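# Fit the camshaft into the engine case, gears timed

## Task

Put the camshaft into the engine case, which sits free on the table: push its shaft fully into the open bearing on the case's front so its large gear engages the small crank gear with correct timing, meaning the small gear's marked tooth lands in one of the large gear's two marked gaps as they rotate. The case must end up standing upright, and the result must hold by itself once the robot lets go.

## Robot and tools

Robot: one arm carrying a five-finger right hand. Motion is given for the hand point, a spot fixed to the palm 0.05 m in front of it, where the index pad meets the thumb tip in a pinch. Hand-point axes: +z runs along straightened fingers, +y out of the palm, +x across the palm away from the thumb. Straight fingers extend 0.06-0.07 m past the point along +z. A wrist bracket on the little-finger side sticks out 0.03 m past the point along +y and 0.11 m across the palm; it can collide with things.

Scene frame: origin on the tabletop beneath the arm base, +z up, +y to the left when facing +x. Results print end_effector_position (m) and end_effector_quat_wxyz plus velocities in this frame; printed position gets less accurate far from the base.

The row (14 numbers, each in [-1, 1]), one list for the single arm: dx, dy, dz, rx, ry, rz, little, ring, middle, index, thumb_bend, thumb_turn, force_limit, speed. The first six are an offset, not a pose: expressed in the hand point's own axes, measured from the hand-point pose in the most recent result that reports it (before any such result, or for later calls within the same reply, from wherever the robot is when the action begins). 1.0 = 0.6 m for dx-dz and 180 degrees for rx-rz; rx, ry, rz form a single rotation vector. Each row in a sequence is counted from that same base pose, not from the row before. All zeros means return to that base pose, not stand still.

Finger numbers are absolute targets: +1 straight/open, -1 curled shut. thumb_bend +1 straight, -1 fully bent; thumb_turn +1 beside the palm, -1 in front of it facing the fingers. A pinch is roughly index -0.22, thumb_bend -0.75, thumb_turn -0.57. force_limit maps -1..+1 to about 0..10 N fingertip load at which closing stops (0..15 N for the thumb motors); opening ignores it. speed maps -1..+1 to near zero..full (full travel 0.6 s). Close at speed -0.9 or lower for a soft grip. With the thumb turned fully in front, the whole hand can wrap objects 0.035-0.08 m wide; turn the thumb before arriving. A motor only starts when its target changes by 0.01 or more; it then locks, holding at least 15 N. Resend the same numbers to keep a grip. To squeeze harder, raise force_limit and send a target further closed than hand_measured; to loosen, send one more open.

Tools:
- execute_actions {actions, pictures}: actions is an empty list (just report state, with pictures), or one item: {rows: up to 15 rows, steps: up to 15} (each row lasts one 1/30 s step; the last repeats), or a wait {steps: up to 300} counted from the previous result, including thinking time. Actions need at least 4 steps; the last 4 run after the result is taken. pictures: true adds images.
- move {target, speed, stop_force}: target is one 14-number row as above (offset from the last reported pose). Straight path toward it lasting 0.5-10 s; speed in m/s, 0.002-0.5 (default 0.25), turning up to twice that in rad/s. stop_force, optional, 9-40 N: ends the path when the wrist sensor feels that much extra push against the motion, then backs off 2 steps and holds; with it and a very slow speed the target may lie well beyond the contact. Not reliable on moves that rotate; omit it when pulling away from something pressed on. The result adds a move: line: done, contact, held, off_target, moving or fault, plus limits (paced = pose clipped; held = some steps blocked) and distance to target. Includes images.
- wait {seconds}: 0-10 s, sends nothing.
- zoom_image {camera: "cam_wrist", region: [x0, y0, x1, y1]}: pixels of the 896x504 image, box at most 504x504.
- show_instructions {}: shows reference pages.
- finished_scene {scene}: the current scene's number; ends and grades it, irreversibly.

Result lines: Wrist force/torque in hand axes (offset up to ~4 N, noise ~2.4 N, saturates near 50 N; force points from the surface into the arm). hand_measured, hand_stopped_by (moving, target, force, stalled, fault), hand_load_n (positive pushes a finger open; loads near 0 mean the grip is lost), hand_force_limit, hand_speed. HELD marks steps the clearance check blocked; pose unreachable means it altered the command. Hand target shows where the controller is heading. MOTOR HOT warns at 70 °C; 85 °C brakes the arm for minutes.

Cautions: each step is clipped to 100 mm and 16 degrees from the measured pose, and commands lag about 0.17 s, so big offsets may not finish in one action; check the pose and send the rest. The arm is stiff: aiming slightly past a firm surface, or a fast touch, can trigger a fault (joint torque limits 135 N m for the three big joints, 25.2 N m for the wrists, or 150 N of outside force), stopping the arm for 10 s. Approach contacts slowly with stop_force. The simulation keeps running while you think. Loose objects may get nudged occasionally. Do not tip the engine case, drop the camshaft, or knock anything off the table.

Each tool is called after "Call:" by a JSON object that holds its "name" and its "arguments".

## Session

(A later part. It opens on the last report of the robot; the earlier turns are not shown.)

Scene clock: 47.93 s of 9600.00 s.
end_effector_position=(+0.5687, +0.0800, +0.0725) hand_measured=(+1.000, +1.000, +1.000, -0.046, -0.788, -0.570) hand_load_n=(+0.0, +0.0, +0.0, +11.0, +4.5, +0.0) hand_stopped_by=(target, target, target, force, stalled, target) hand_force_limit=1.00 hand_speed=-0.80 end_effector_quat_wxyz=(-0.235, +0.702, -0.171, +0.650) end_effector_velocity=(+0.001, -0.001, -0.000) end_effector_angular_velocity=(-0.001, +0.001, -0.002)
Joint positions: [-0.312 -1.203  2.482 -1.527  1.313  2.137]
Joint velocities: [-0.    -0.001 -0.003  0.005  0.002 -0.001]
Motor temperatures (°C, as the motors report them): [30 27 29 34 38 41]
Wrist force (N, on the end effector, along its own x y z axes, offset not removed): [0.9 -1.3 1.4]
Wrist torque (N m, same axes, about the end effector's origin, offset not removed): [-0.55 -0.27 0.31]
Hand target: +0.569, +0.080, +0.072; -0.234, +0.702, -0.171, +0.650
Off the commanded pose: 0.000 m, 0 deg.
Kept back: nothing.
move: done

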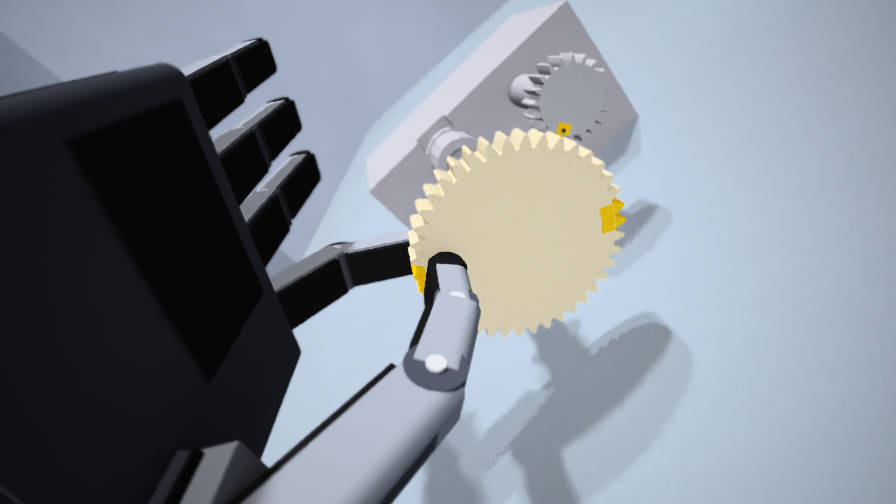

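The tip edge sits inside the hole's outline. Advancing.

Call:
{"name": "move", "arguments": {"target": [-0.0038,-0.0112,0.0655,0,0,0,1,1,1,-0.5,-0.8,-0.57,1,-0.8], "speed": 0.012, "stop_force": 9}}

Scene clock: 50.60 s of 9600.00 s.
end_effector_position=(+0.5925, +0.0872, +0.0723) hand_measured=(+1.000, +1.000, +1.000, -0.046, -0.788, -0.570) hand_load_n=(+0.0, +0.0, +0.0, +11.0, +3.5, +1.0) hand_stopped_by=(target, target, target, force, stalled, target) hand_force_limit=1.00 hand_speed=-0.80 end_effector_quat_wxyz=(-0.235, +0.703, -0.170, +0.650) end_effector_velocity=(-0.004, -0.001, -0.001) end_effector_angular_velocity=(+0.003, +0.003, -0.000)
Joint positions: [-0.279 -1.195  2.412 -1.463  1.345  2.128]
Joint velocities: [-0.006 -0.     0.012 -0.009 -0.006  0.004]
Motor temperatures (°C, as the motors report them): [30 27 29 34 38 41]
Wrist force (N, on the end effector, along its own x y z axes, offset not removed): [1.5 0.4 -0.8]
Wrist torque (N m, same axes, about the end effector's origin, offset not removed): [-0.27 -0.19 0.30]
Hand target: +0.592, +0.087, +0.072; -0.235, +0.702, -0.171, +0.650
Off the commanded pose: 0.015 m, 0 deg.
Kept back: nothing.
move: contact

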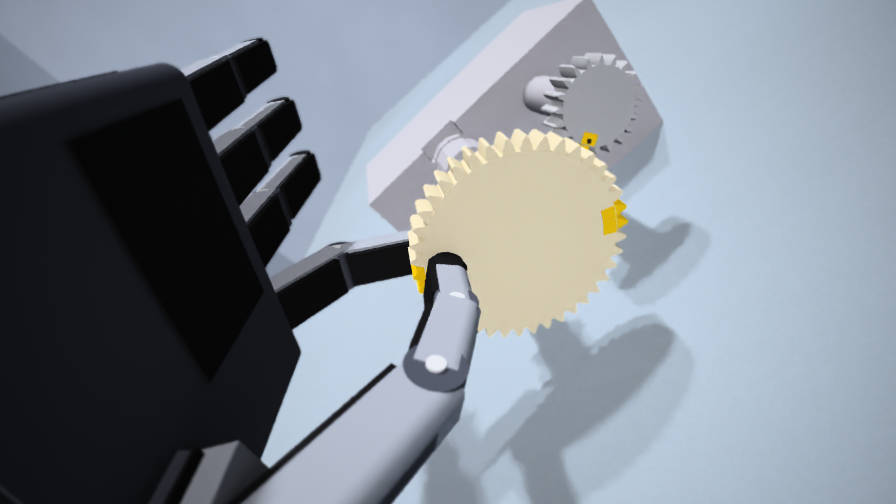

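Call:
{"name": "move", "arguments": {"target": [-0.0001,-0.0003,0.0017,0,0,0,1,1,1,-0.5,-0.8,-0.57,1,-0.8], "speed": 0.005}}

Call:
{"name": "execute_actions", "arguments": {"actions": [{"steps":2}]}}

Call:
{"name": "execute_actions", "arguments": {"actions": [{"steps":2}]}}

Call:
{"name": "execute_actions", "arguments": {"actions": [{"steps":2}]}}

Scene clock: 51.53 s of 9600.00 s.
end_effector_position=(+0.5935, +0.0874, +0.0724) hand_measured=(+1.000, +1.000, +1.000, -0.046, -0.788, -0.570) hand_load_n=(+0.0, +0.0, +0.0, +9.5, +3.0, +0.5) hand_stopped_by=(target, target, target, force, stalled, target) hand_force_limit=1.00 hand_speed=-0.80 end_effector_quat_wxyz=(-0.235, +0.703, -0.170, +0.650) end_effector_velocity=(-0.000, +0.002, +0.000) end_effector_angular_velocity=(-0.000, -0.001, +0.002)
Joint positions: [-0.278 -1.195  2.409 -1.46   1.346  2.128]
Joint velocities: [ 0.003  0.    -0.    -0.001  0.    -0.001]
Motor temperatures (°C, as the motors report them): [30 27 29 34 38 41]
Wrist force (N, on the end effector, along its own x y z axes, offset not removed): [1.7 -2.5 -9.5]
Wrist torque (N m, same axes, about the end effector's origin, offset not removed): [-0.41 -0.30 0.19]
Hand target: +0.594, +0.087, +0.072; -0.235, +0.703, -0.170, +0.650
Off the commanded pose: 0.000 m, 0 deg.
Kept back: nothing.
move: done

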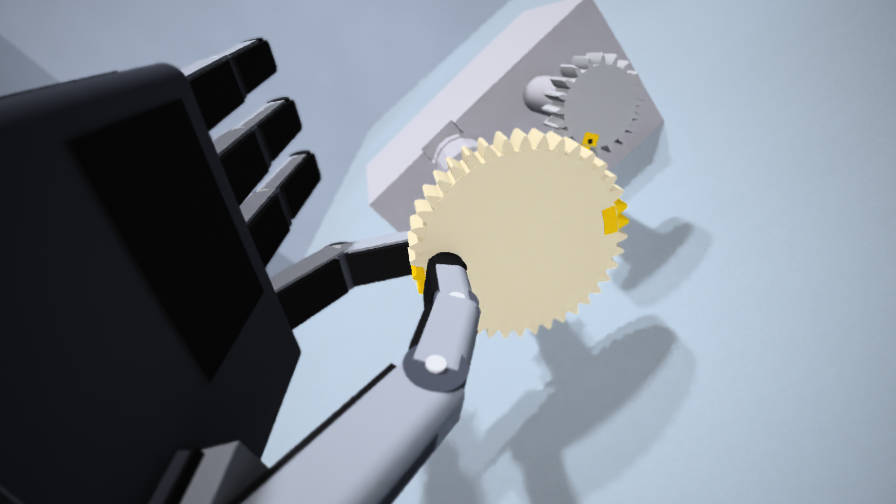

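Scene clock: 51.60 s of 9600.00 s.
end_effector_position=(+0.5935, +0.0874, +0.0724) hand_measured=(+1.000, +1.000, +1.000, -0.046, -0.788, -0.570) hand_load_n=(+0.0, +0.0, +0.0, +9.5, +3.0, +0.5) hand_stopped_by=(target, target, target, force, stalled, target) hand_force_limit=1.00 hand_speed=-0.80 end_effector_quat_wxyz=(-0.235, +0.703, -0.170, +0.650) end_effector_velocity=(-0.000, +0.001, -0.001) end_effector_angular_velocity=(-0.000, +0.001, +0.001)
Joint positions: [-0.277 -1.195  2.409 -1.46   1.346  2.128]
Joint velocities: [ 0.001  0.001 -0.001 -0.     0.    -0.001]
Motor temperatures (°C, as the motors report them): [30 27 29 34 38 41]
Wrist force (N, on the end effector, along its own x y z axes, offset not removed): [1.7 -3.0 -10.4]
Wrist torque (N m, same axes, about the end effector's origin, offset not removed): [-0.57 -0.23 0.25]
Hand target: +0.594, +0.087, +0.072; -0.235, +0.703, -0.170, +0.650
Off the commanded pose: 0.000 m, 0 deg.
Kept back: nothing.
Steps of this call (steps 1 to 2: nothing new was sent). Readings (end_effector_position | what the end effector reports):
1: (+0.5935, +0.0874, +0.0724) | hand_measured=(+1.000, +1.000, +1.000, -0.046, -0.788, -0.570) hand_load_n=(+0.0, +0.0, +0.0, +9.5, +3.0, +0.5) hand_stopped_by=(target, target, target, force, stalled, target) hand_force_limit=1.00 hand_speed=-0.80
2: the state above

Scene clock: 51.67 s of 9600.00 s.
end_effector_position=(+0.5935, +0.0875, +0.0723) hand_measured=(+1.000, +1.000, +1.000, -0.046, -0.788, -0.570) hand_load_n=(+0.0, +0.0, +0.0, +9.0, +3.5, +0.5) hand_stopped_by=(target, target, target, force, stalled, target) hand_force_limit=1.00 hand_speed=-0.80 end_effector_quat_wxyz=(-0.235, +0.703, -0.170, +0.650) end_effector_velocity=(-0.000, +0.001, -0.000) end_effector_angular_velocity=(+0.000, +0.001, +0.001)
Joint positions: [-0.277 -1.195  2.409 -1.46   1.346  2.128]
Joint velocities: [ 0.001  0.001 -0.001  0.001  0.    -0.   ]
Motor temperatures (°C, as the motors report them): [30 27 29 34 38 41]
Wrist force (N, on the end effector, along its own x y z axes, offset not removed): [0.9 -0.7 -13.4]
Wrist torque (N m, same axes, about the end effector's origin, offset not removed): [0.10 0.08 0.24]
Hand target: +0.594, +0.087, +0.072; -0.235, +0.703, -0.170, +0.650
Off the commanded pose: 0.000 m, 0 deg.
Kept back: nothing.
Steps of this call (steps 1 to 2: nothing new was sent). Readings (end_effector_position | what the end effector reports):
1: (+0.5935, +0.0875, +0.0723) | hand_measured=(+1.000, +1.000, +1.000, -0.046, -0.788, -0.570) hand_load_n=(+0.0, +0.0, +0.0, +9.5, +3.0, +0.5) hand_stopped_by=(target, target, target, force, stalled, target) hand_force_limit=1.00 hand_speed=-0.80
2: the state above

Scene clock: 51.73 s of 9600.00 s.
end_effector_position=(+0.5935, +0.0875, +0.0723) hand_measured=(+1.000, +1.000, +1.000, -0.046, -0.788, -0.570) hand_load_n=(+0.0, +0.0, +0.0, +9.0, +3.5, +0.5) hand_stopped_by=(target, target, target, force, stalled, target) hand_force_limit=1.00 hand_speed=-0.80 end_effector_quat_wxyz=(-0.235, +0.703, -0.170, +0.650) end_effector_velocity=(+0.001, -0.001, +0.001) end_effector_angular_velocity=(-0.001, -0.003, -0.002)
Joint positions: [-0.277 -1.195  2.409 -1.46   1.346  2.128]
Joint velocities: [-0.002 -0.001  0.    -0.002 -0.    -0.   ]
Motor temperatures (°C, as the motors report them): [30 27 29 34 38 41]
Wrist force (N, on the end effector, along its own x y z axes, offset not removed): [3.7 0.6 -12.9]
Wrist torque (N m, same axes, about the end effector's origin, offset not removed): [0.25 -0.42 0.36]
Hand target: +0.594, +0.087, +0.072; -0.235, +0.703, -0.170, +0.650
Off the commanded pose: 0.000 m, 0 deg.
Kept back: nothing.
Steps of this call (steps 1 to 2: nothing new was sent). Readings (end_effector_position | what the end effector reports):
1: (+0.5935, +0.0875, +0.0723) | hand_measured=(+1.000, +1.000, +1.000, -0.046, -0.788, -0.570) hand_load_n=(+0.0, +0.0, +0.0, +9.0, +3.5, +0.5) hand_stopped_by=(target, target, target, force, stalled, target) hand_force_limit=1.00 hand_speed=-0.80
2: the state above

Call:
{"name": "move", "arguments": {"target": [0.0015,-0.0005,-0.0025,0,0,0,1,1,1,-0.5,-0.8,-0.57,1,-0.8], "speed": 0.01}}

Call:
{"name": "move", "arguments": {"target": [-0.001,-0.0028,0.0164,0,0,0,1,1,1,-0.5,-0.8,-0.57,1,-0.8], "speed": 0.004, "stop_force": 12}}

Call:
{"name": "execute_actions", "arguments": {"actions": [{"steps":2}]}}

Scene clock: 52.87 s of 9600.00 s.
end_effector_position=(+0.5921, +0.0871, +0.0733) hand_measured=(+1.000, +1.000, +1.000, -0.046, -0.788, -0.570) hand_load_n=(+0.0, +0.0, +0.0, +11.0, +3.5, +1.0) hand_stopped_by=(target, target, target, force, stalled, target) hand_force_limit=1.00 hand_speed=-0.80 end_effector_quat_wxyz=(-0.235, +0.703, -0.170, +0.650) end_effector_velocity=(-0.000, -0.001, -0.000) end_effector_angular_velocity=(+0.000, +0.001, -0.001)
Joint positions: [-0.279 -1.199  2.414 -1.461  1.344  2.128]
Joint velocities: [-0.002 -0.001  0.001  0.    -0.001  0.   ]
Motor temperatures (°C, as the motors report them): [30 27 29 34 38 41]
Wrist force (N, on the end effector, along its own x y z axes, offset not removed): [1.4 -1.7 0.4]
Wrist torque (N m, same axes, about the end effector's origin, offset not removed): [-0.74 -0.18 0.29]
Hand target: +0.592, +0.087, +0.073; -0.235, +0.703, -0.170, +0.650
Off the commanded pose: 0.000 m, 0 deg.
Kept back: nothing.
move: done

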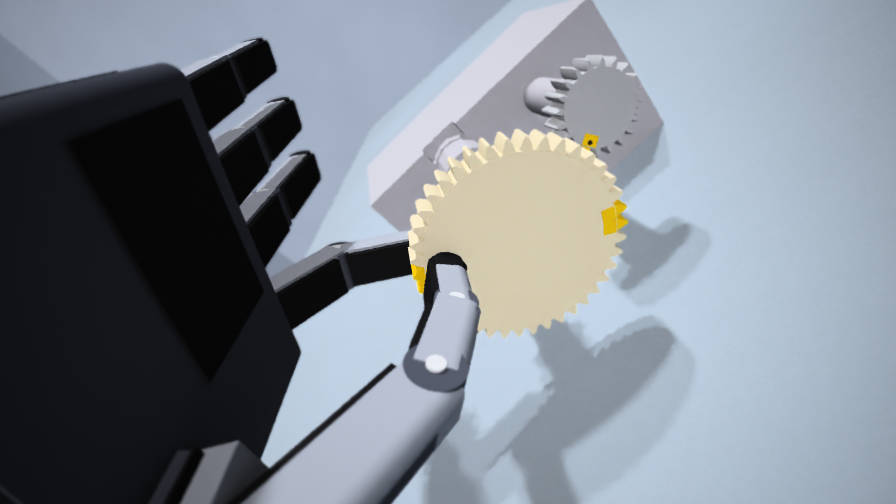

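Scene clock: 54.00 s of 9600.00 s.
end_effector_position=(+0.5951, +0.0881, +0.0733) hand_measured=(+1.000, +1.000, +1.000, -0.046, -0.788, -0.570) hand_load_n=(+0.0, +0.0, +0.0, +11.5, +4.0, -2.0) hand_stopped_by=(target, target, target, force, stalled, target) hand_force_limit=1.00 hand_speed=-0.80 end_effector_quat_wxyz=(-0.235, +0.703, -0.170, +0.650) end_effector_velocity=(-0.002, +0.000, -0.000) end_effector_angular_velocity=(-0.000, +0.001, +0.001)
Joint positions: [-0.275 -1.197  2.405 -1.453  1.348  2.127]
Joint velocities: [-0.002  0.     0.005 -0.005 -0.003 -0.   ]
Motor temperatures (°C, as the motors report them): [30 27 29 34 38 41]
Wrist force (N, on the end effector, along its own x y z axes, offset not removed): [1.6 2.1 4.5]
Wrist torque (N m, same axes, about the end effector's origin, offset not removed): [-0.50 -0.11 0.12]
Hand target: +0.595, +0.088, +0.073; -0.235, +0.703, -0.170, +0.650
Off the commanded pose: 0.007 m, 0 deg.
Kept back: nothing.
move: contact

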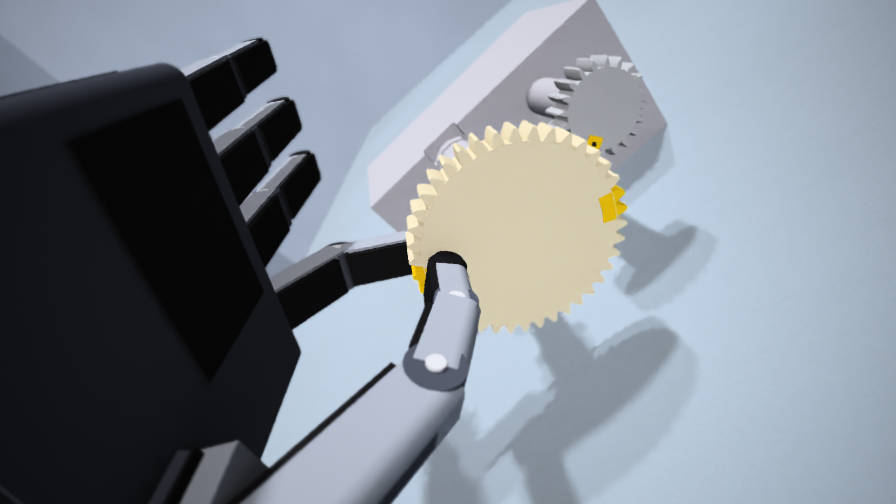

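Scene clock: 54.07 s of 9600.00 s.
end_effector_position=(+0.5950, +0.0881, +0.0733) hand_measured=(+1.000, +1.000, +1.000, -0.046, -0.788, -0.570) hand_load_n=(+0.0, +0.0, +0.0, +12.0, +4.0, -2.0) hand_stopped_by=(target, target, target, force, stalled, target) hand_force_limit=1.00 hand_speed=-0.80 end_effector_quat_wxyz=(-0.235, +0.703, -0.170, +0.650) end_effector_velocity=(-0.001, +0.001, +0.000) end_effector_angular_velocity=(-0.000, -0.001, +0.002)
Joint positions: [-0.275 -1.197  2.405 -1.453  1.348  2.127]
Joint velocities: [ 0.    -0.001  0.003 -0.003 -0.002 -0.   ]
Motor temperatures (°C, as the motors report them): [30 27 29 34 38 41]
Wrist force (N, on the end effector, along its own x y z axes, offset not removed): [3.9 2.9 5.5]
Wrist torque (N m, same axes, about the end effector's origin, offset not removed): [-0.44 -0.42 0.27]
Hand target: +0.595, +0.088, +0.073; -0.235, +0.703, -0.170, +0.650
Off the commanded pose: 0.007 m, 0 deg.
Kept back: nothing.
Steps of this call (steps 1 to 2: nothing new was sent). Readings (end_effector_position | what the end effector reports):
1: (+0.5950, +0.0881, +0.0733) | hand_measured=(+1.000, +1.000, +1.000, -0.046, -0.788, -0.570) hand_load_n=(+0.0, +0.0, +0.0, +12.0, +4.0, -1.5) hand_stopped_by=(target, target, target, force, stalled, target) hand_force_limit=1.00 hand_speed=-0.80
2: the state above

Call:
{"name": "move", "arguments": {"target": [0,0.001,0,0,0,0,1,1,1,-0.5,-0.8,-0.57,1,-0.8], "speed": 0.01}}

Call:
{"name": "move", "arguments": {"target": [-0.001,-0.0028,0.0164,0,0,0,1,1,1,-0.5,-0.8,-0.57,1,-0.8], "speed": 0.004, "stop_force": 13}}

Call:
{"name": "execute_actions", "arguments": {"actions": [{"steps":2}]}}

Scene clock: 55.00 s of 9600.00 s.
end_effector_position=(+0.5949, +0.0876, +0.0729) hand_measured=(+1.000, +1.000, +1.000, -0.046, -0.788, -0.570) hand_load_n=(+0.0, +0.0, +0.0, +10.5, +4.5, -2.0) hand_stopped_by=(target, target, target, force, stalled, target) hand_force_limit=1.00 hand_speed=-0.80 end_effector_quat_wxyz=(-0.235, +0.703, -0.170, +0.650) end_effector_velocity=(+0.000, -0.000, -0.000) end_effector_angular_velocity=(+0.001, -0.001, -0.001)
Joint positions: [-0.277 -1.197  2.405 -1.454  1.347  2.128]
Joint velocities: [-0.001  0.001 -0.001 -0.002 -0.     0.001]
Motor temperatures (°C, as the motors report them): [30 27 29 34 38 41]
Wrist force (N, on the end effector, along its own x y z axes, offset not removed): [2.9 -0.8 -0.4]
Wrist torque (N m, same axes, about the end effector's origin, offset not removed): [-0.43 -0.22 0.29]
Hand target: +0.595, +0.088, +0.073; -0.235, +0.703, -0.170, +0.650
Off the commanded pose: 0.000 m, 0 deg.
Kept back: nothing.
move: done

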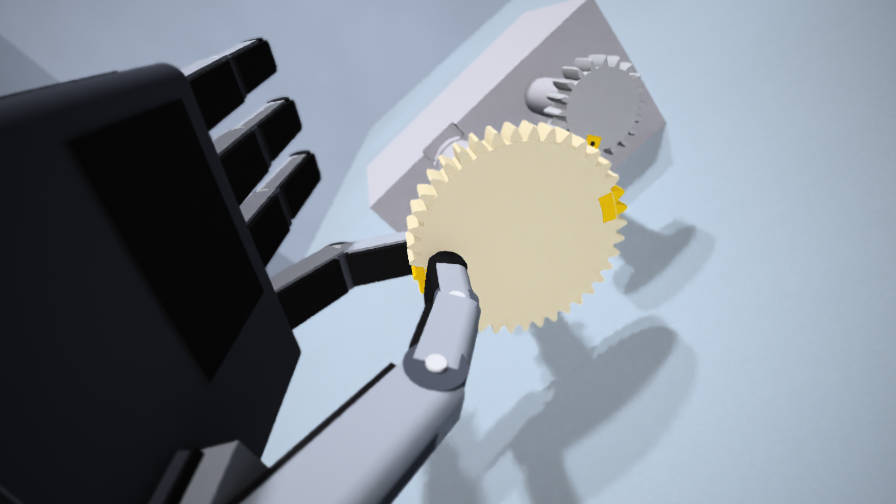

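Scene clock: 57.73 s of 9600.00 s.
end_effector_position=(+0.6045, +0.0904, +0.0729) hand_measured=(+1.000, +1.000, +1.000, -0.046, -0.788, -0.570) hand_load_n=(+0.0, +0.0, +0.0, +9.5, +4.0, -1.0) hand_stopped_by=(target, target, target, force, stalled, target) hand_force_limit=1.00 hand_speed=-0.80 end_effector_quat_wxyz=(-0.235, +0.703, -0.170, +0.650) end_effector_velocity=(+0.001, -0.000, +0.001) end_effector_angular_velocity=(-0.000, -0.001, -0.000)
Joint positions: [-0.265 -1.192  2.377 -1.43   1.358  2.125]
Joint velocities: [ 0.    -0.001 -0.002  0.002  0.001 -0.   ]
Motor temperatures (°C, as the motors report them): [30 27 29 34 38 41]
Wrist force (N, on the end effector, along its own x y z axes, offset not removed): [2.3 -2.0 -10.2]
Wrist torque (N m, same axes, about the end effector's origin, offset not removed): [-0.26 -0.54 0.22]
Hand target: +0.605, +0.090, +0.073; -0.235, +0.703, -0.170, +0.650
Off the commanded pose: 0.000 m, 0 deg.
Kept back: nothing.
move: done

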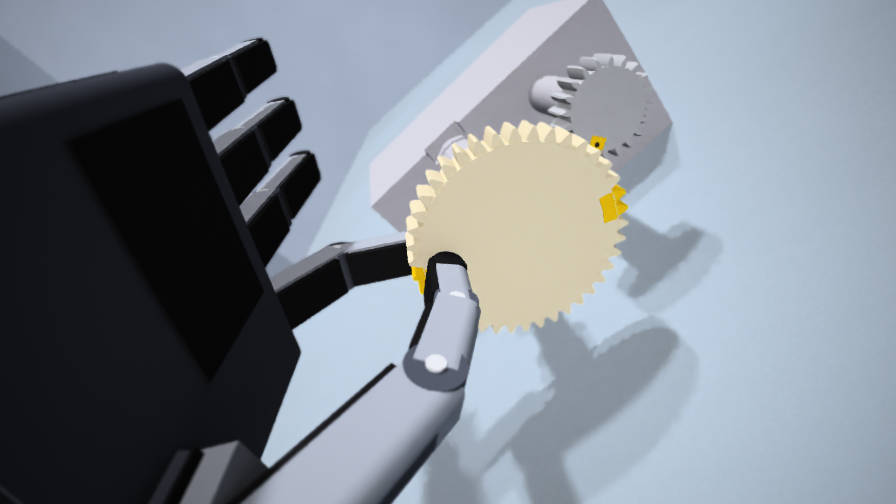

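Scene clock: 57.80 s of 9600.00 s.
end_effector_position=(+0.6045, +0.0904, +0.0729) hand_measured=(+1.000, +1.000, +1.000, -0.046, -0.788, -0.570) hand_load_n=(+0.0, +0.0, +0.0, +9.0, +4.0, -1.0) hand_stopped_by=(target, target, target, force, stalled, target) hand_force_limit=1.00 hand_speed=-0.80 end_effector_quat_wxyz=(-0.235, +0.703, -0.170, +0.650) end_effector_velocity=(+0.000, +0.000, -0.000) end_effector_angular_velocity=(+0.002, +0.000, +0.000)
Joint positions: [-0.265 -1.192  2.377 -1.43   1.358  2.125]
Joint velocities: [ 0.     0.001 -0.001 -0.     0.     0.001]
Motor temperatures (°C, as the motors report them): [30 27 29 34 38 41]
Wrist force (N, on the end effector, along its own x y z axes, offset not removed): [2.4 -1.7 -10.6]
Wrist torque (N m, same axes, about the end effector's origin, offset not removed): [-0.16 -0.64 0.25]
Hand target: +0.605, +0.090, +0.073; -0.235, +0.703, -0.170, +0.650
Off the commanded pose: 0.000 m, 0 deg.
Kept back: nothing.
Steps of this call (steps 1 to 2: nothing new was sent). Readings (end_effector_position | what the end effector reports):
1: (+0.6045, +0.0904, +0.0729) | hand_measured=(+1.000, +1.000, +1.000, -0.046, -0.788, -0.570) hand_load_n=(+0.0, +0.0, +0.0, +9.0, +4.0, -1.0) hand_stopped_by=(target, target, target, force, stalled, target) hand_force_limit=1.00 hand_speed=-0.80
2: the state above

Call:
{"name": "move", "arguments": {"target": [0,0.0003,-0.0018,0,0,0,1,1,1,1,-0.8,-0.57,1,0.2], "speed": 0.01}}

Call:
{"name": "move", "arguments": {"target": [0.027,0.030,0.001,0,0,0,1,1,1,1,-0.8,-0.57,1,0.2], "speed": 0.06}}

Scene clock: 58.90 s of 9600.00 s.
end_effector_position=(+0.6035, +0.0902, +0.0728) hand_measured=(+1.000, +1.000, +1.000, +1.000, -0.792, -0.570) hand_load_n=(+0.0, +0.0, +0.0, +0.0, +0.0, +0.0) hand_stopped_by=(target, target, target, target, stalled, target) hand_force_limit=1.00 hand_speed=0.20 end_effector_quat_wxyz=(-0.235, +0.703, -0.170, +0.650) end_effector_velocity=(-0.000, -0.001, -0.000) end_effector_angular_velocity=(-0.001, +0.000, -0.002)
Joint positions: [-0.266 -1.192  2.38  -1.433  1.357  2.125]
Joint velocities: [-0.002  0.001  0.    -0.001 -0.    -0.001]
Motor temperatures (°C, as the motors report them): [30 27 29 34 38 41]
Wrist force (N, on the end effector, along its own x y z axes, offset not removed): [0.5 -1.7 0.0]
Wrist torque (N m, same axes, about the end effector's origin, offset not removed): [-0.15 -0.05 0.24]
Hand target: +0.603, +0.090, +0.073; -0.235, +0.703, -0.170, +0.650
Off the commanded pose: 0.000 m, 0 deg.
Kept back: nothing.
move: done

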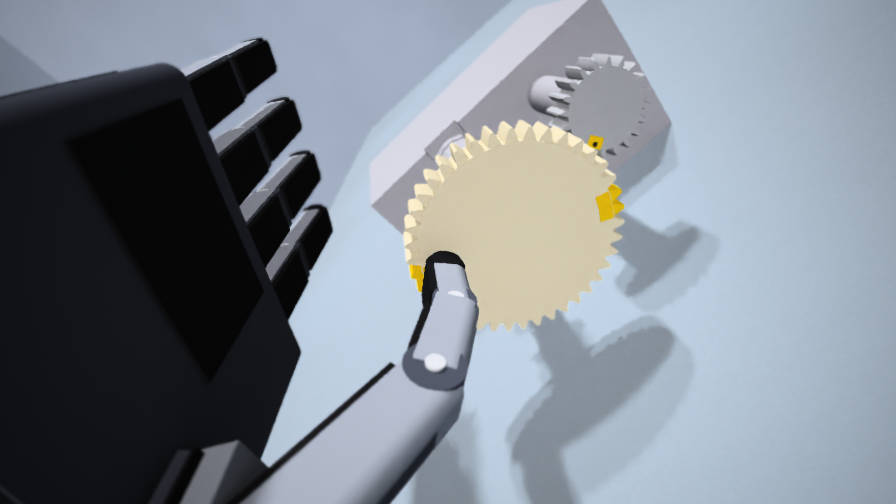

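Scene clock: 59.73 s of 9600.00 s.
end_effector_position=(+0.6068, +0.0666, +0.0763) hand_measured=(+1.000, +1.000, +1.000, +1.000, -0.792, -0.570) hand_load_n=(+0.0, +0.0, +0.0, +0.0, +0.0, +0.0) hand_stopped_by=(target, target, target, target, stalled, target) hand_force_limit=1.00 hand_speed=0.20 end_effector_quat_wxyz=(-0.235, +0.703, -0.170, +0.650) end_effector_velocity=(-0.000, -0.001, -0.000) end_effector_angular_velocity=(-0.001, +0.001, +0.000)
Joint positions: [-0.336 -1.215  2.39  -1.425  1.289  2.143]
Joint velocities: [-0.004 -0.     0.001  0.001 -0.005  0.   ]
Motor temperatures (°C, as the motors report them): [30 27 29 34 38 41]
Wrist force (N, on the end effector, along its own x y z axes, offset not removed): [3.0 -0.2 -0.1]
Wrist torque (N m, same axes, about the end effector's origin, offset not removed): [0.00 -0.37 0.29]
Hand target: +0.607, +0.066, +0.076; -0.235, +0.703, -0.170, +0.650
Off the commanded pose: 0.000 m, 0 deg.
Kept back: nothing.
move: done

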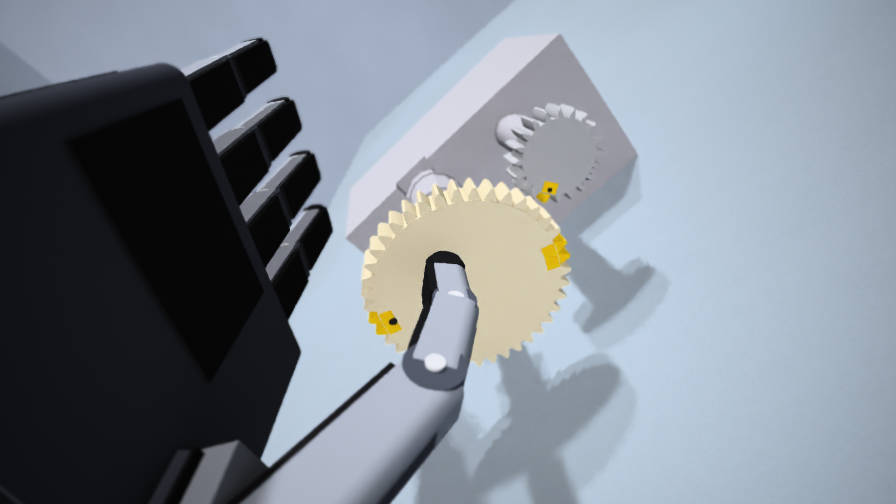

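The gear holds in the bore. Pushing with the thumb above centre.

Call:
{"name": "move", "arguments": {"target": [-0.0019,-0.0056,0.0328,0,0,0,1,1,1,1,-0.8,-0.57,1,0.2], "speed": 0.007, "stop_force": 10}}

Call:
{"name": "zoom_image", "arguments": {"camera": "cam_wrist", "region": [350,70,650,370]}}

Scene clock: 60.87 s of 9600.00 s.
end_effector_position=(+0.6104, +0.0678, +0.0762) hand_measured=(+1.000, +1.000, +1.000, +1.000, -0.790, -0.570) hand_load_n=(+0.0, +0.0, +0.0, +0.0, +2.0, -1.0) hand_stopped_by=(target, target, target, target, stalled, target) hand_force_limit=1.00 hand_speed=0.20 end_effector_quat_wxyz=(-0.235, +0.703, -0.170, +0.650) end_effector_velocity=(-0.003, -0.000, -0.000) end_effector_angular_velocity=(+0.001, +0.000, +0.002)
Joint positions: [-0.331 -1.213  2.38  -1.416  1.294  2.141]
Joint velocities: [-0.003  0.     0.007 -0.007 -0.005  0.002]
Motor temperatures (°C, as the motors report them): [30 27 29 34 38 41]
Wrist force (N, on the end effector, along its own x y z axes, offset not removed): [-0.6 -1.8 -3.3]
Wrist torque (N m, same axes, about the end effector's origin, offset not removed): [-0.48 0.34 0.10]
Hand target: +0.610, +0.067, +0.076; -0.235, +0.703, -0.170, +0.650
Off the commanded pose: 0.016 m, 0 deg.
Kept back: nothing.
move: contact

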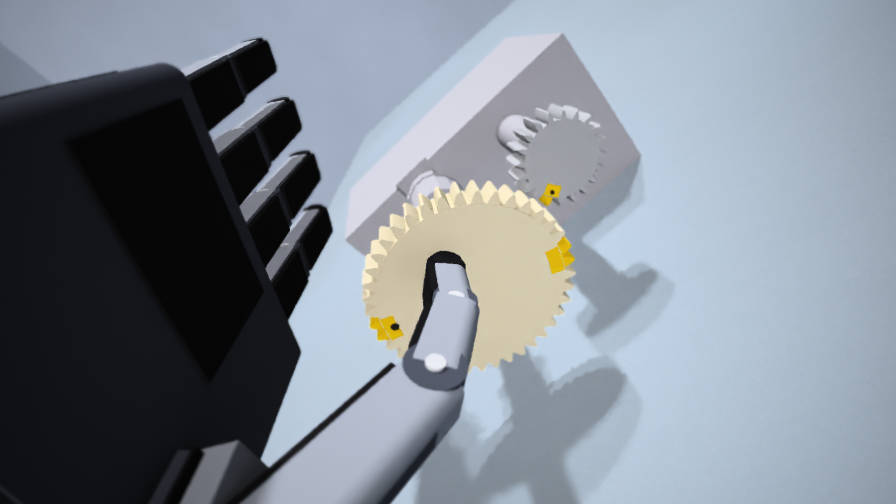

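Region (350, 70, 650, 370) of cam_wrist's 896x504 image, scaled by 1.680, with more detail than that image has.

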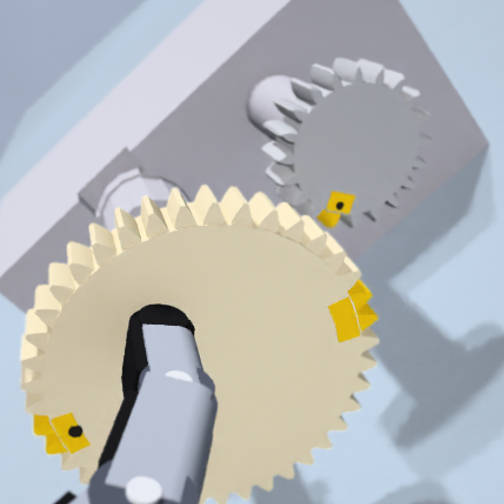

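Call:
{"name": "move", "arguments": {"target": [0.0045,0.021,0.001,0,0,0,1,1,1,1,-0.8,-0.57,1,0.2], "speed": 0.04}}

Call:
{"name": "move", "arguments": {"target": [-0.0014,-0.0042,0.0246,0,0,0,1,1,1,1,-0.8,-0.57,1,0.2], "speed": 0.005, "stop_force": 10}}

Scene clock: 61.87 s of 9600.00 s.
end_effector_position=(+0.6120, +0.0560, +0.0716) hand_measured=(+1.000, +1.000, +1.000, +1.000, -0.792, -0.570) hand_load_n=(+0.0, +0.0, +0.0, +0.0, +0.0, +0.0) hand_stopped_by=(target, target, target, target, stalled, target) hand_force_limit=1.00 hand_speed=0.20 end_effector_quat_wxyz=(-0.235, +0.703, -0.170, +0.650) end_effector_velocity=(+0.001, -0.002, +0.000) end_effector_angular_velocity=(-0.000, -0.002, +0.000)
Joint positions: [-0.365 -1.202  2.38  -1.43   1.261  2.15 ]
Joint velocities: [-0.004  0.001 -0.002 -0.001 -0.005  0.001]
Motor temperatures (°C, as the motors report them): [30 27 29 34 38 41]
Wrist force (N, on the end effector, along its own x y z axes, offset not removed): [2.5 -0.8 1.4]
Wrist torque (N m, same axes, about the end effector's origin, offset not removed): [-0.24 -0.34 0.49]
Hand target: +0.612, +0.056, +0.072; -0.235, +0.703, -0.170, +0.650
Off the commanded pose: 0.000 m, 0 deg.
Kept back: nothing.
move: done

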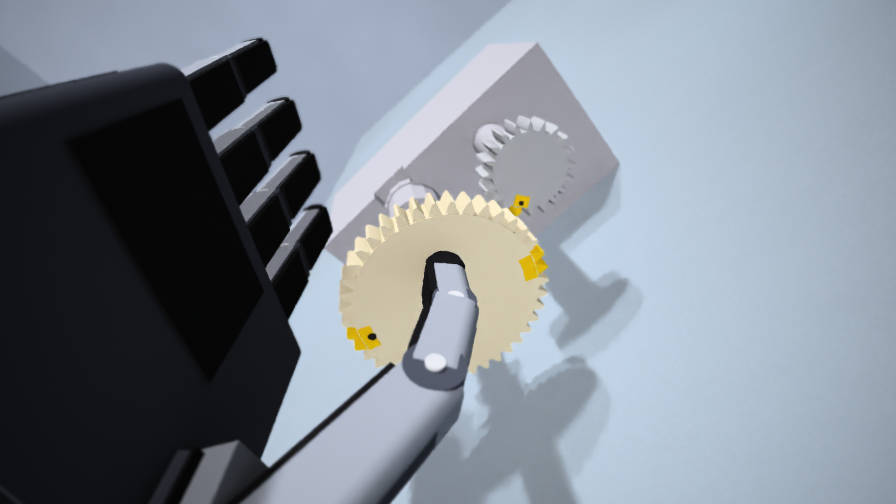

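Scene clock: 62.67 s of 9600.00 s.
end_effector_position=(+0.6141, +0.0568, +0.0715) hand_measured=(+1.000, +1.000, +1.000, +1.000, -0.790, -0.570) hand_load_n=(+0.0, +0.0, +0.0, +0.0, +1.5, -0.5) hand_stopped_by=(target, target, target, target, stalled, target) hand_force_limit=1.00 hand_speed=0.20 end_effector_quat_wxyz=(-0.235, +0.703, -0.170, +0.649) end_effector_velocity=(-0.002, +0.000, -0.001) end_effector_angular_velocity=(-0.001, +0.001, +0.002)
Joint positions: [-0.362 -1.2    2.374 -1.424  1.264  2.149]
Joint velocities: [-0.002  0.001  0.006 -0.005 -0.004 -0.001]
Motor temperatures (°C, as the motors report them): [30 27 29 34 38 41]
Wrist force (N, on the end effector, along its own x y z axes, offset not removed): [1.4 0.3 -4.7]
Wrist torque (N m, same axes, about the end effector's origin, offset not removed): [-0.11 -0.09 0.22]
Hand target: +0.614, +0.056, +0.072; -0.235, +0.703, -0.170, +0.650
Off the commanded pose: 0.013 m, 0 deg.
Kept back: nothing.
move: contact

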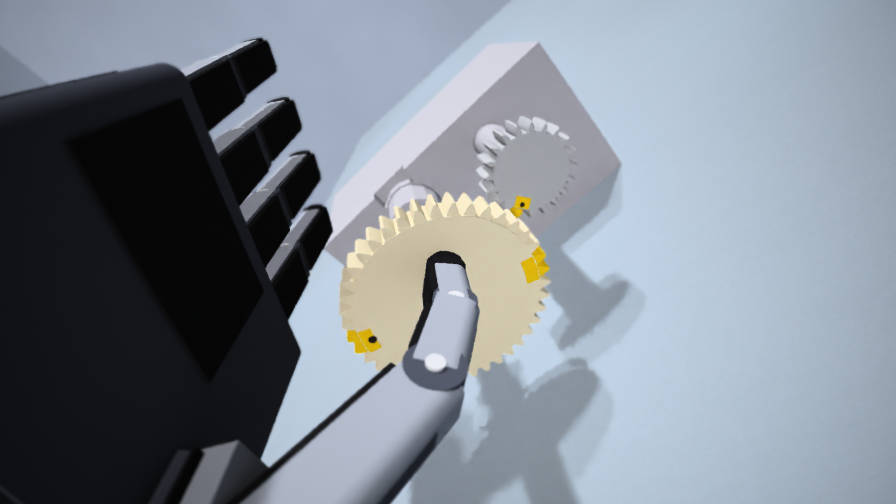

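Call:
{"name": "move", "arguments": {"target": [0.06,-0.11,-0.02,0,0,0,1,1,1,1,-0.8,-0.57,1,0.2], "speed": 0.15}}

Scene clock: 63.90 s of 9600.00 s.
end_effector_position=(+0.6012, +0.0907, +0.1382) hand_measured=(+1.000, +1.000, +1.000, +1.000, -0.792, -0.570) hand_load_n=(+0.0, +0.0, +0.0, +0.0, +0.0, +0.0) hand_stopped_by=(target, target, target, target, stalled, target) hand_force_limit=1.00 hand_speed=0.20 end_effector_quat_wxyz=(-0.235, +0.703, -0.170, +0.649) end_effector_velocity=(+0.001, +0.001, +0.003) end_effector_angular_velocity=(-0.001, -0.002, +0.000)
Joint positions: [-0.261 -1.414  2.399 -1.229  1.361  2.124]
Joint velocities: [ 0.003 -0.006 -0.002  0.007  0.003 -0.002]
Motor temperatures (°C, as the motors report them): [30 27 29 34 38 41]
Wrist force (N, on the end effector, along its own x y z axes, offset not removed): [3.5 -1.7 1.6]
Wrist torque (N m, same axes, about the end effector's origin, offset not removed): [-0.32 -0.51 0.42]
Hand target: +0.601, +0.091, +0.138; -0.235, +0.703, -0.170, +0.649
Off the commanded pose: 0.000 m, 0 deg.
Kept back: nothing.
move: done

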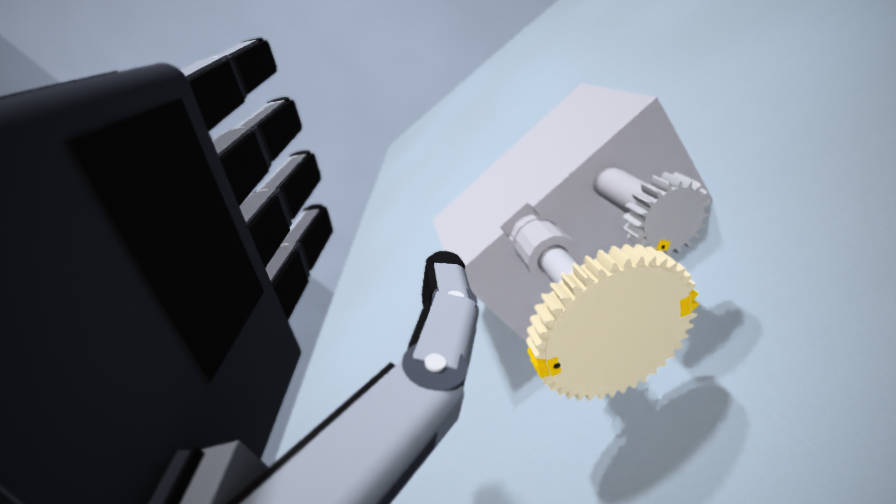

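Call:
{"name": "zoom_image", "arguments": {"camera": "cam_wrist", "region": [480,150,730,410]}}

Region (480, 150, 730, 410) of cam_wrist's 896x504 image, scaled by 1.938, with more detail than that image has; it fills the left 485 columns of this view, and the rest is white.

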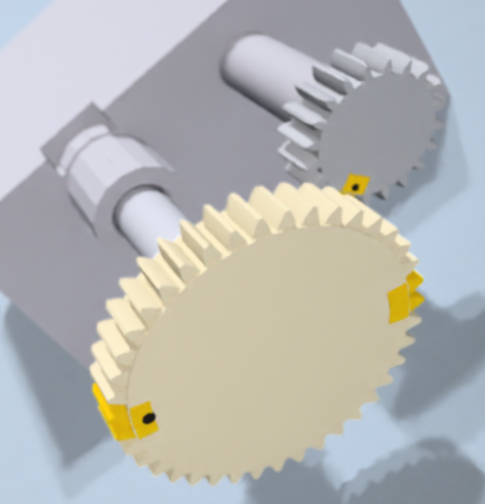

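Call:
{"name": "move", "arguments": {"target": [-0.0715,0.0967,0.0072,0,0,0,1,1,1,1,-0.8,-0.57,1,0.2], "speed": 0.15}}

Call:
{"name": "move", "arguments": {"target": [-0.001,-0.0028,0.0164,0,0,0,1,1,1,1,-0.8,-0.57,1,0.2], "speed": 0.008, "stop_force": 9}}

Call:
{"name": "move", "arguments": {"target": [0.004,-0.0032,0.0012,0,0,0,1,1,1,1,-0.8,-0.57,1,0.2], "speed": 0.004}}

Scene clock: 65.60 s of 9600.00 s.
end_effector_position=(+0.6052, +0.0663, +0.0705) hand_measured=(+1.000, +1.000, +1.000, +1.000, -0.792, -0.570) hand_load_n=(+0.0, +0.0, +0.0, +0.0, +0.0, +0.0) hand_stopped_by=(target, target, target, target, stalled, target) hand_force_limit=1.00 hand_speed=0.20 end_effector_quat_wxyz=(-0.235, +0.703, -0.170, +0.649) end_effector_velocity=(+0.000, -0.001, -0.002) end_effector_angular_velocity=(-0.000, +0.000, -0.001)
Joint positions: [-0.338 -1.196  2.392 -1.445  1.286  2.143]
Joint velocities: [-0.003  0.007 -0.001 -0.006 -0.002  0.   ]
Motor temperatures (°C, as the motors report them): [30 27 29 34 38 41]
Wrist force (N, on the end effector, along its own x y z axes, offset not removed): [1.6 -2.4 1.4]
Wrist torque (N m, same axes, about the end effector's origin, offset not removed): [-0.55 -0.23 0.34]
Hand target: +0.605, +0.066, +0.070; -0.235, +0.703, -0.170, +0.649
Off the commanded pose: 0.000 m, 0 deg.
Kept back: nothing.
move: done

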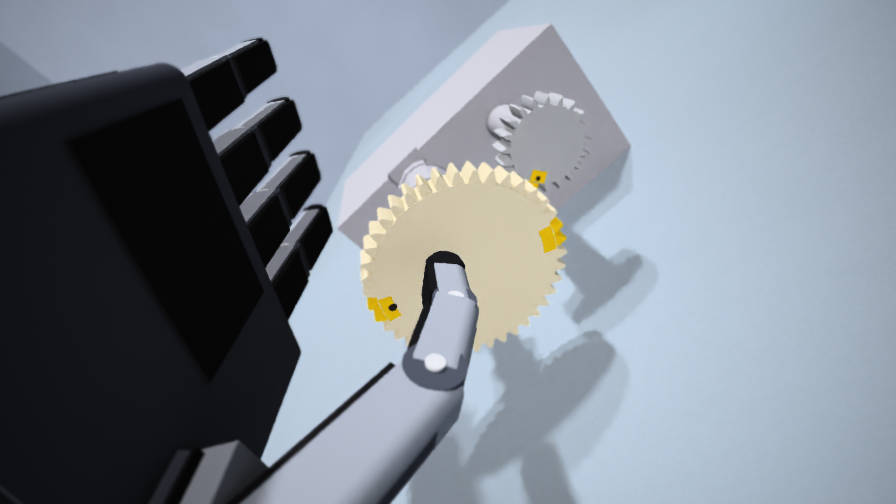

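Scene clock: 66.77 s of 9600.00 s.
end_effector_position=(+0.6113, +0.0683, +0.0703) hand_measured=(+1.000, +1.000, +1.000, +1.000, -0.792, -0.570) hand_load_n=(+0.0, +0.0, +0.0, +0.0, +0.5, -0.5) hand_stopped_by=(target, target, target, target, stalled, target) hand_force_limit=1.00 hand_speed=0.20 end_effector_quat_wxyz=(-0.235, +0.703, -0.170, +0.649) end_effector_velocity=(-0.003, -0.000, -0.001) end_effector_angular_velocity=(+0.002, +0.002, +0.001)
Joint positions: [-0.329 -1.193  2.374 -1.429  1.295  2.141]
Joint velocities: [-0.003  0.001  0.008 -0.007 -0.004  0.002]
Motor temperatures (°C, as the motors report them): [30 27 29 34 38 41]
Wrist force (N, on the end effector, along its own x y z axes, offset not removed): [2.8 0.7 -0.4]
Wrist torque (N m, same axes, about the end effector's origin, offset not removed): [-0.06 -0.34 0.35]
Hand target: +0.611, +0.068, +0.070; -0.235, +0.703, -0.170, +0.649
Off the commanded pose: 0.004 m, 0 deg.
Kept back: nothing.
move: contact

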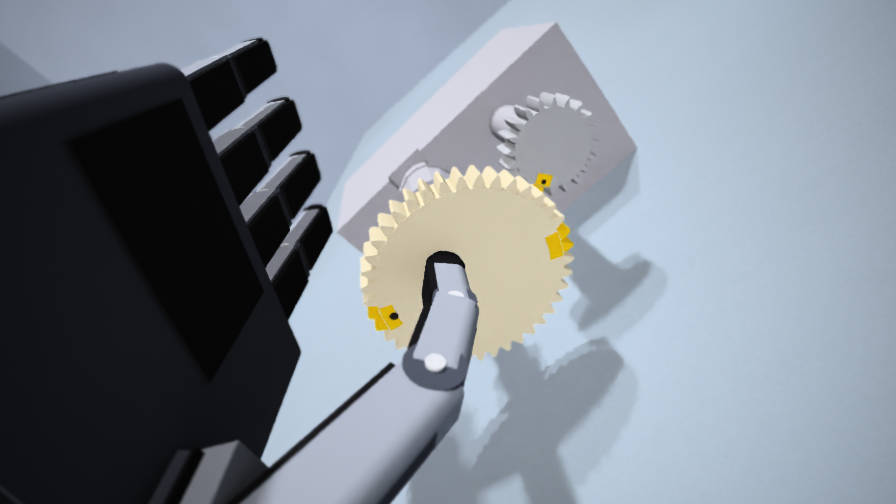

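Scene clock: 67.77 s of 9600.00 s.
end_effector_position=(+0.6121, +0.0687, +0.0733) hand_measured=(+1.000, +1.000, +1.000, +1.000, -0.792, -0.570) hand_load_n=(+0.0, +0.0, +0.0, +0.0, +0.5, +0.5) hand_stopped_by=(target, target, target, target, stalled, target) hand_force_limit=1.00 hand_speed=0.20 end_effector_quat_wxyz=(-0.235, +0.703, -0.170, +0.649) end_effector_velocity=(+0.000, -0.002, +0.001) end_effector_angular_velocity=(-0.002, -0.000, -0.002)
Joint positions: [-0.328 -1.202  2.373 -1.419  1.296  2.14 ]
Joint velocities: [-0.002 -0.003  0.001  0.002  0.    -0.001]
Motor temperatures (°C, as the motors report them): [30 27 29 34 38 41]
Wrist force (N, on the end effector, along its own x y z axes, offset not removed): [1.5 -0.3 0.8]
Wrist torque (N m, same axes, about the end effector's origin, offset not removed): [-0.36 -0.33 0.23]
Hand target: +0.612, +0.069, +0.073; -0.235, +0.703, -0.170, +0.649
Off the commanded pose: 0.000 m, 0 deg.
Kept back: nothing.
move: done

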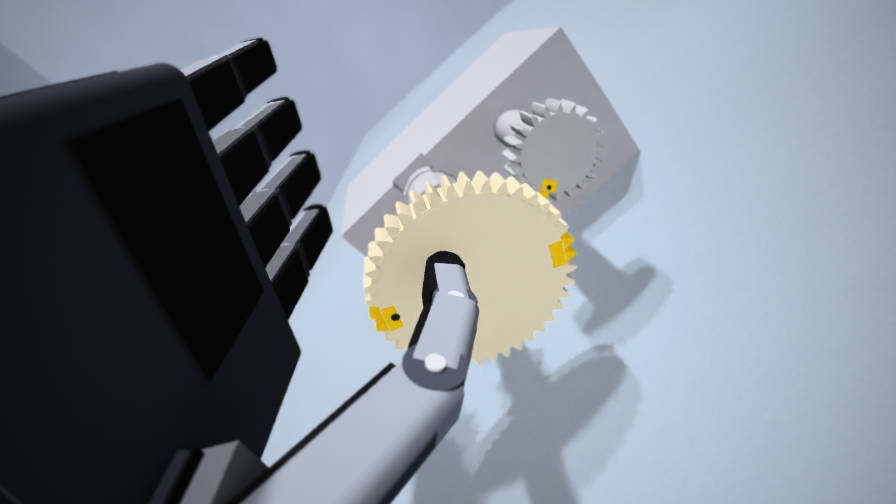

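The gear rotated a little, so it has come free. Advancing.

Call:
{"name": "move", "arguments": {"target": [-0.0014,-0.0042,0.0246,0,0,0,1,1,1,1,-0.8,-0.57,1,0.2], "speed": 0.006, "stop_force": 10}}

Call:
{"name": "zoom_image", "arguments": {"camera": "cam_wrist", "region": [350,70,650,370]}}

Scene clock: 68.70 s of 9600.00 s.
end_effector_position=(+0.6141, +0.0695, +0.0733) hand_measured=(+1.000, +1.000, +1.000, +1.000, -0.792, -0.570) hand_load_n=(+0.0, +0.0, +0.0, +0.0, +0.0, -0.5) hand_stopped_by=(target, target, target, target, stalled, target) hand_force_limit=1.00 hand_speed=0.20 end_effector_quat_wxyz=(-0.235, +0.703, -0.170, +0.649) end_effector_velocity=(-0.003, -0.000, -0.001) end_effector_angular_velocity=(-0.001, +0.003, +0.002)
Joint positions: [-0.325 -1.201  2.367 -1.414  1.299  2.14 ]
Joint velocities: [-0.002  0.001  0.007 -0.005 -0.004 -0.001]
Motor temperatures (°C, as the motors report them): [30 27 29 34 38 41]
Wrist force (N, on the end effector, along its own x y z axes, offset not removed): [4.9 0.3 -2.0]
Wrist torque (N m, same axes, about the end effector's origin, offset not removed): [0.04 -0.50 0.59]
Hand target: +0.614, +0.069, +0.073; -0.235, +0.703, -0.170, +0.649
Off the commanded pose: 0.013 m, 0 deg.
Kept back: nothing.
move: contact

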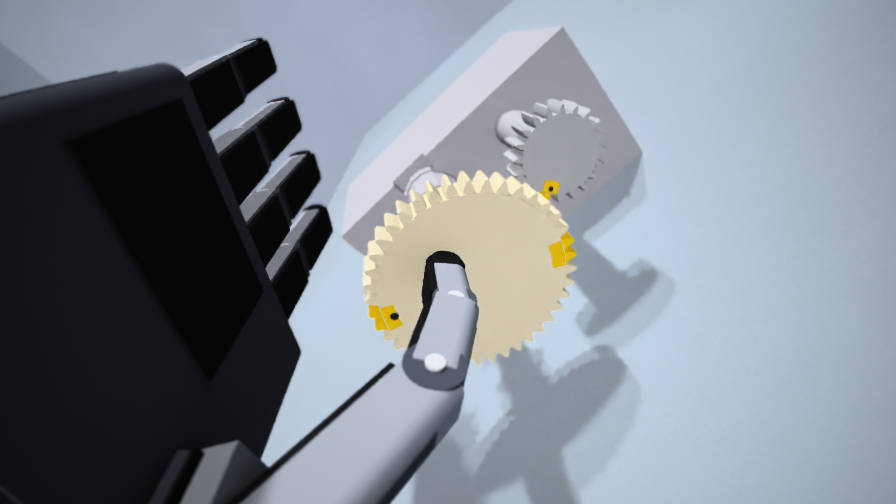

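Region (350, 70, 650, 370) of cam_wrist's 896x504 image, scaled by 1.680, with more detail than that image has.

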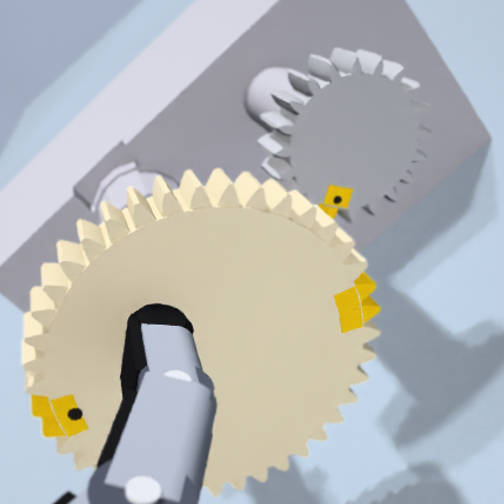

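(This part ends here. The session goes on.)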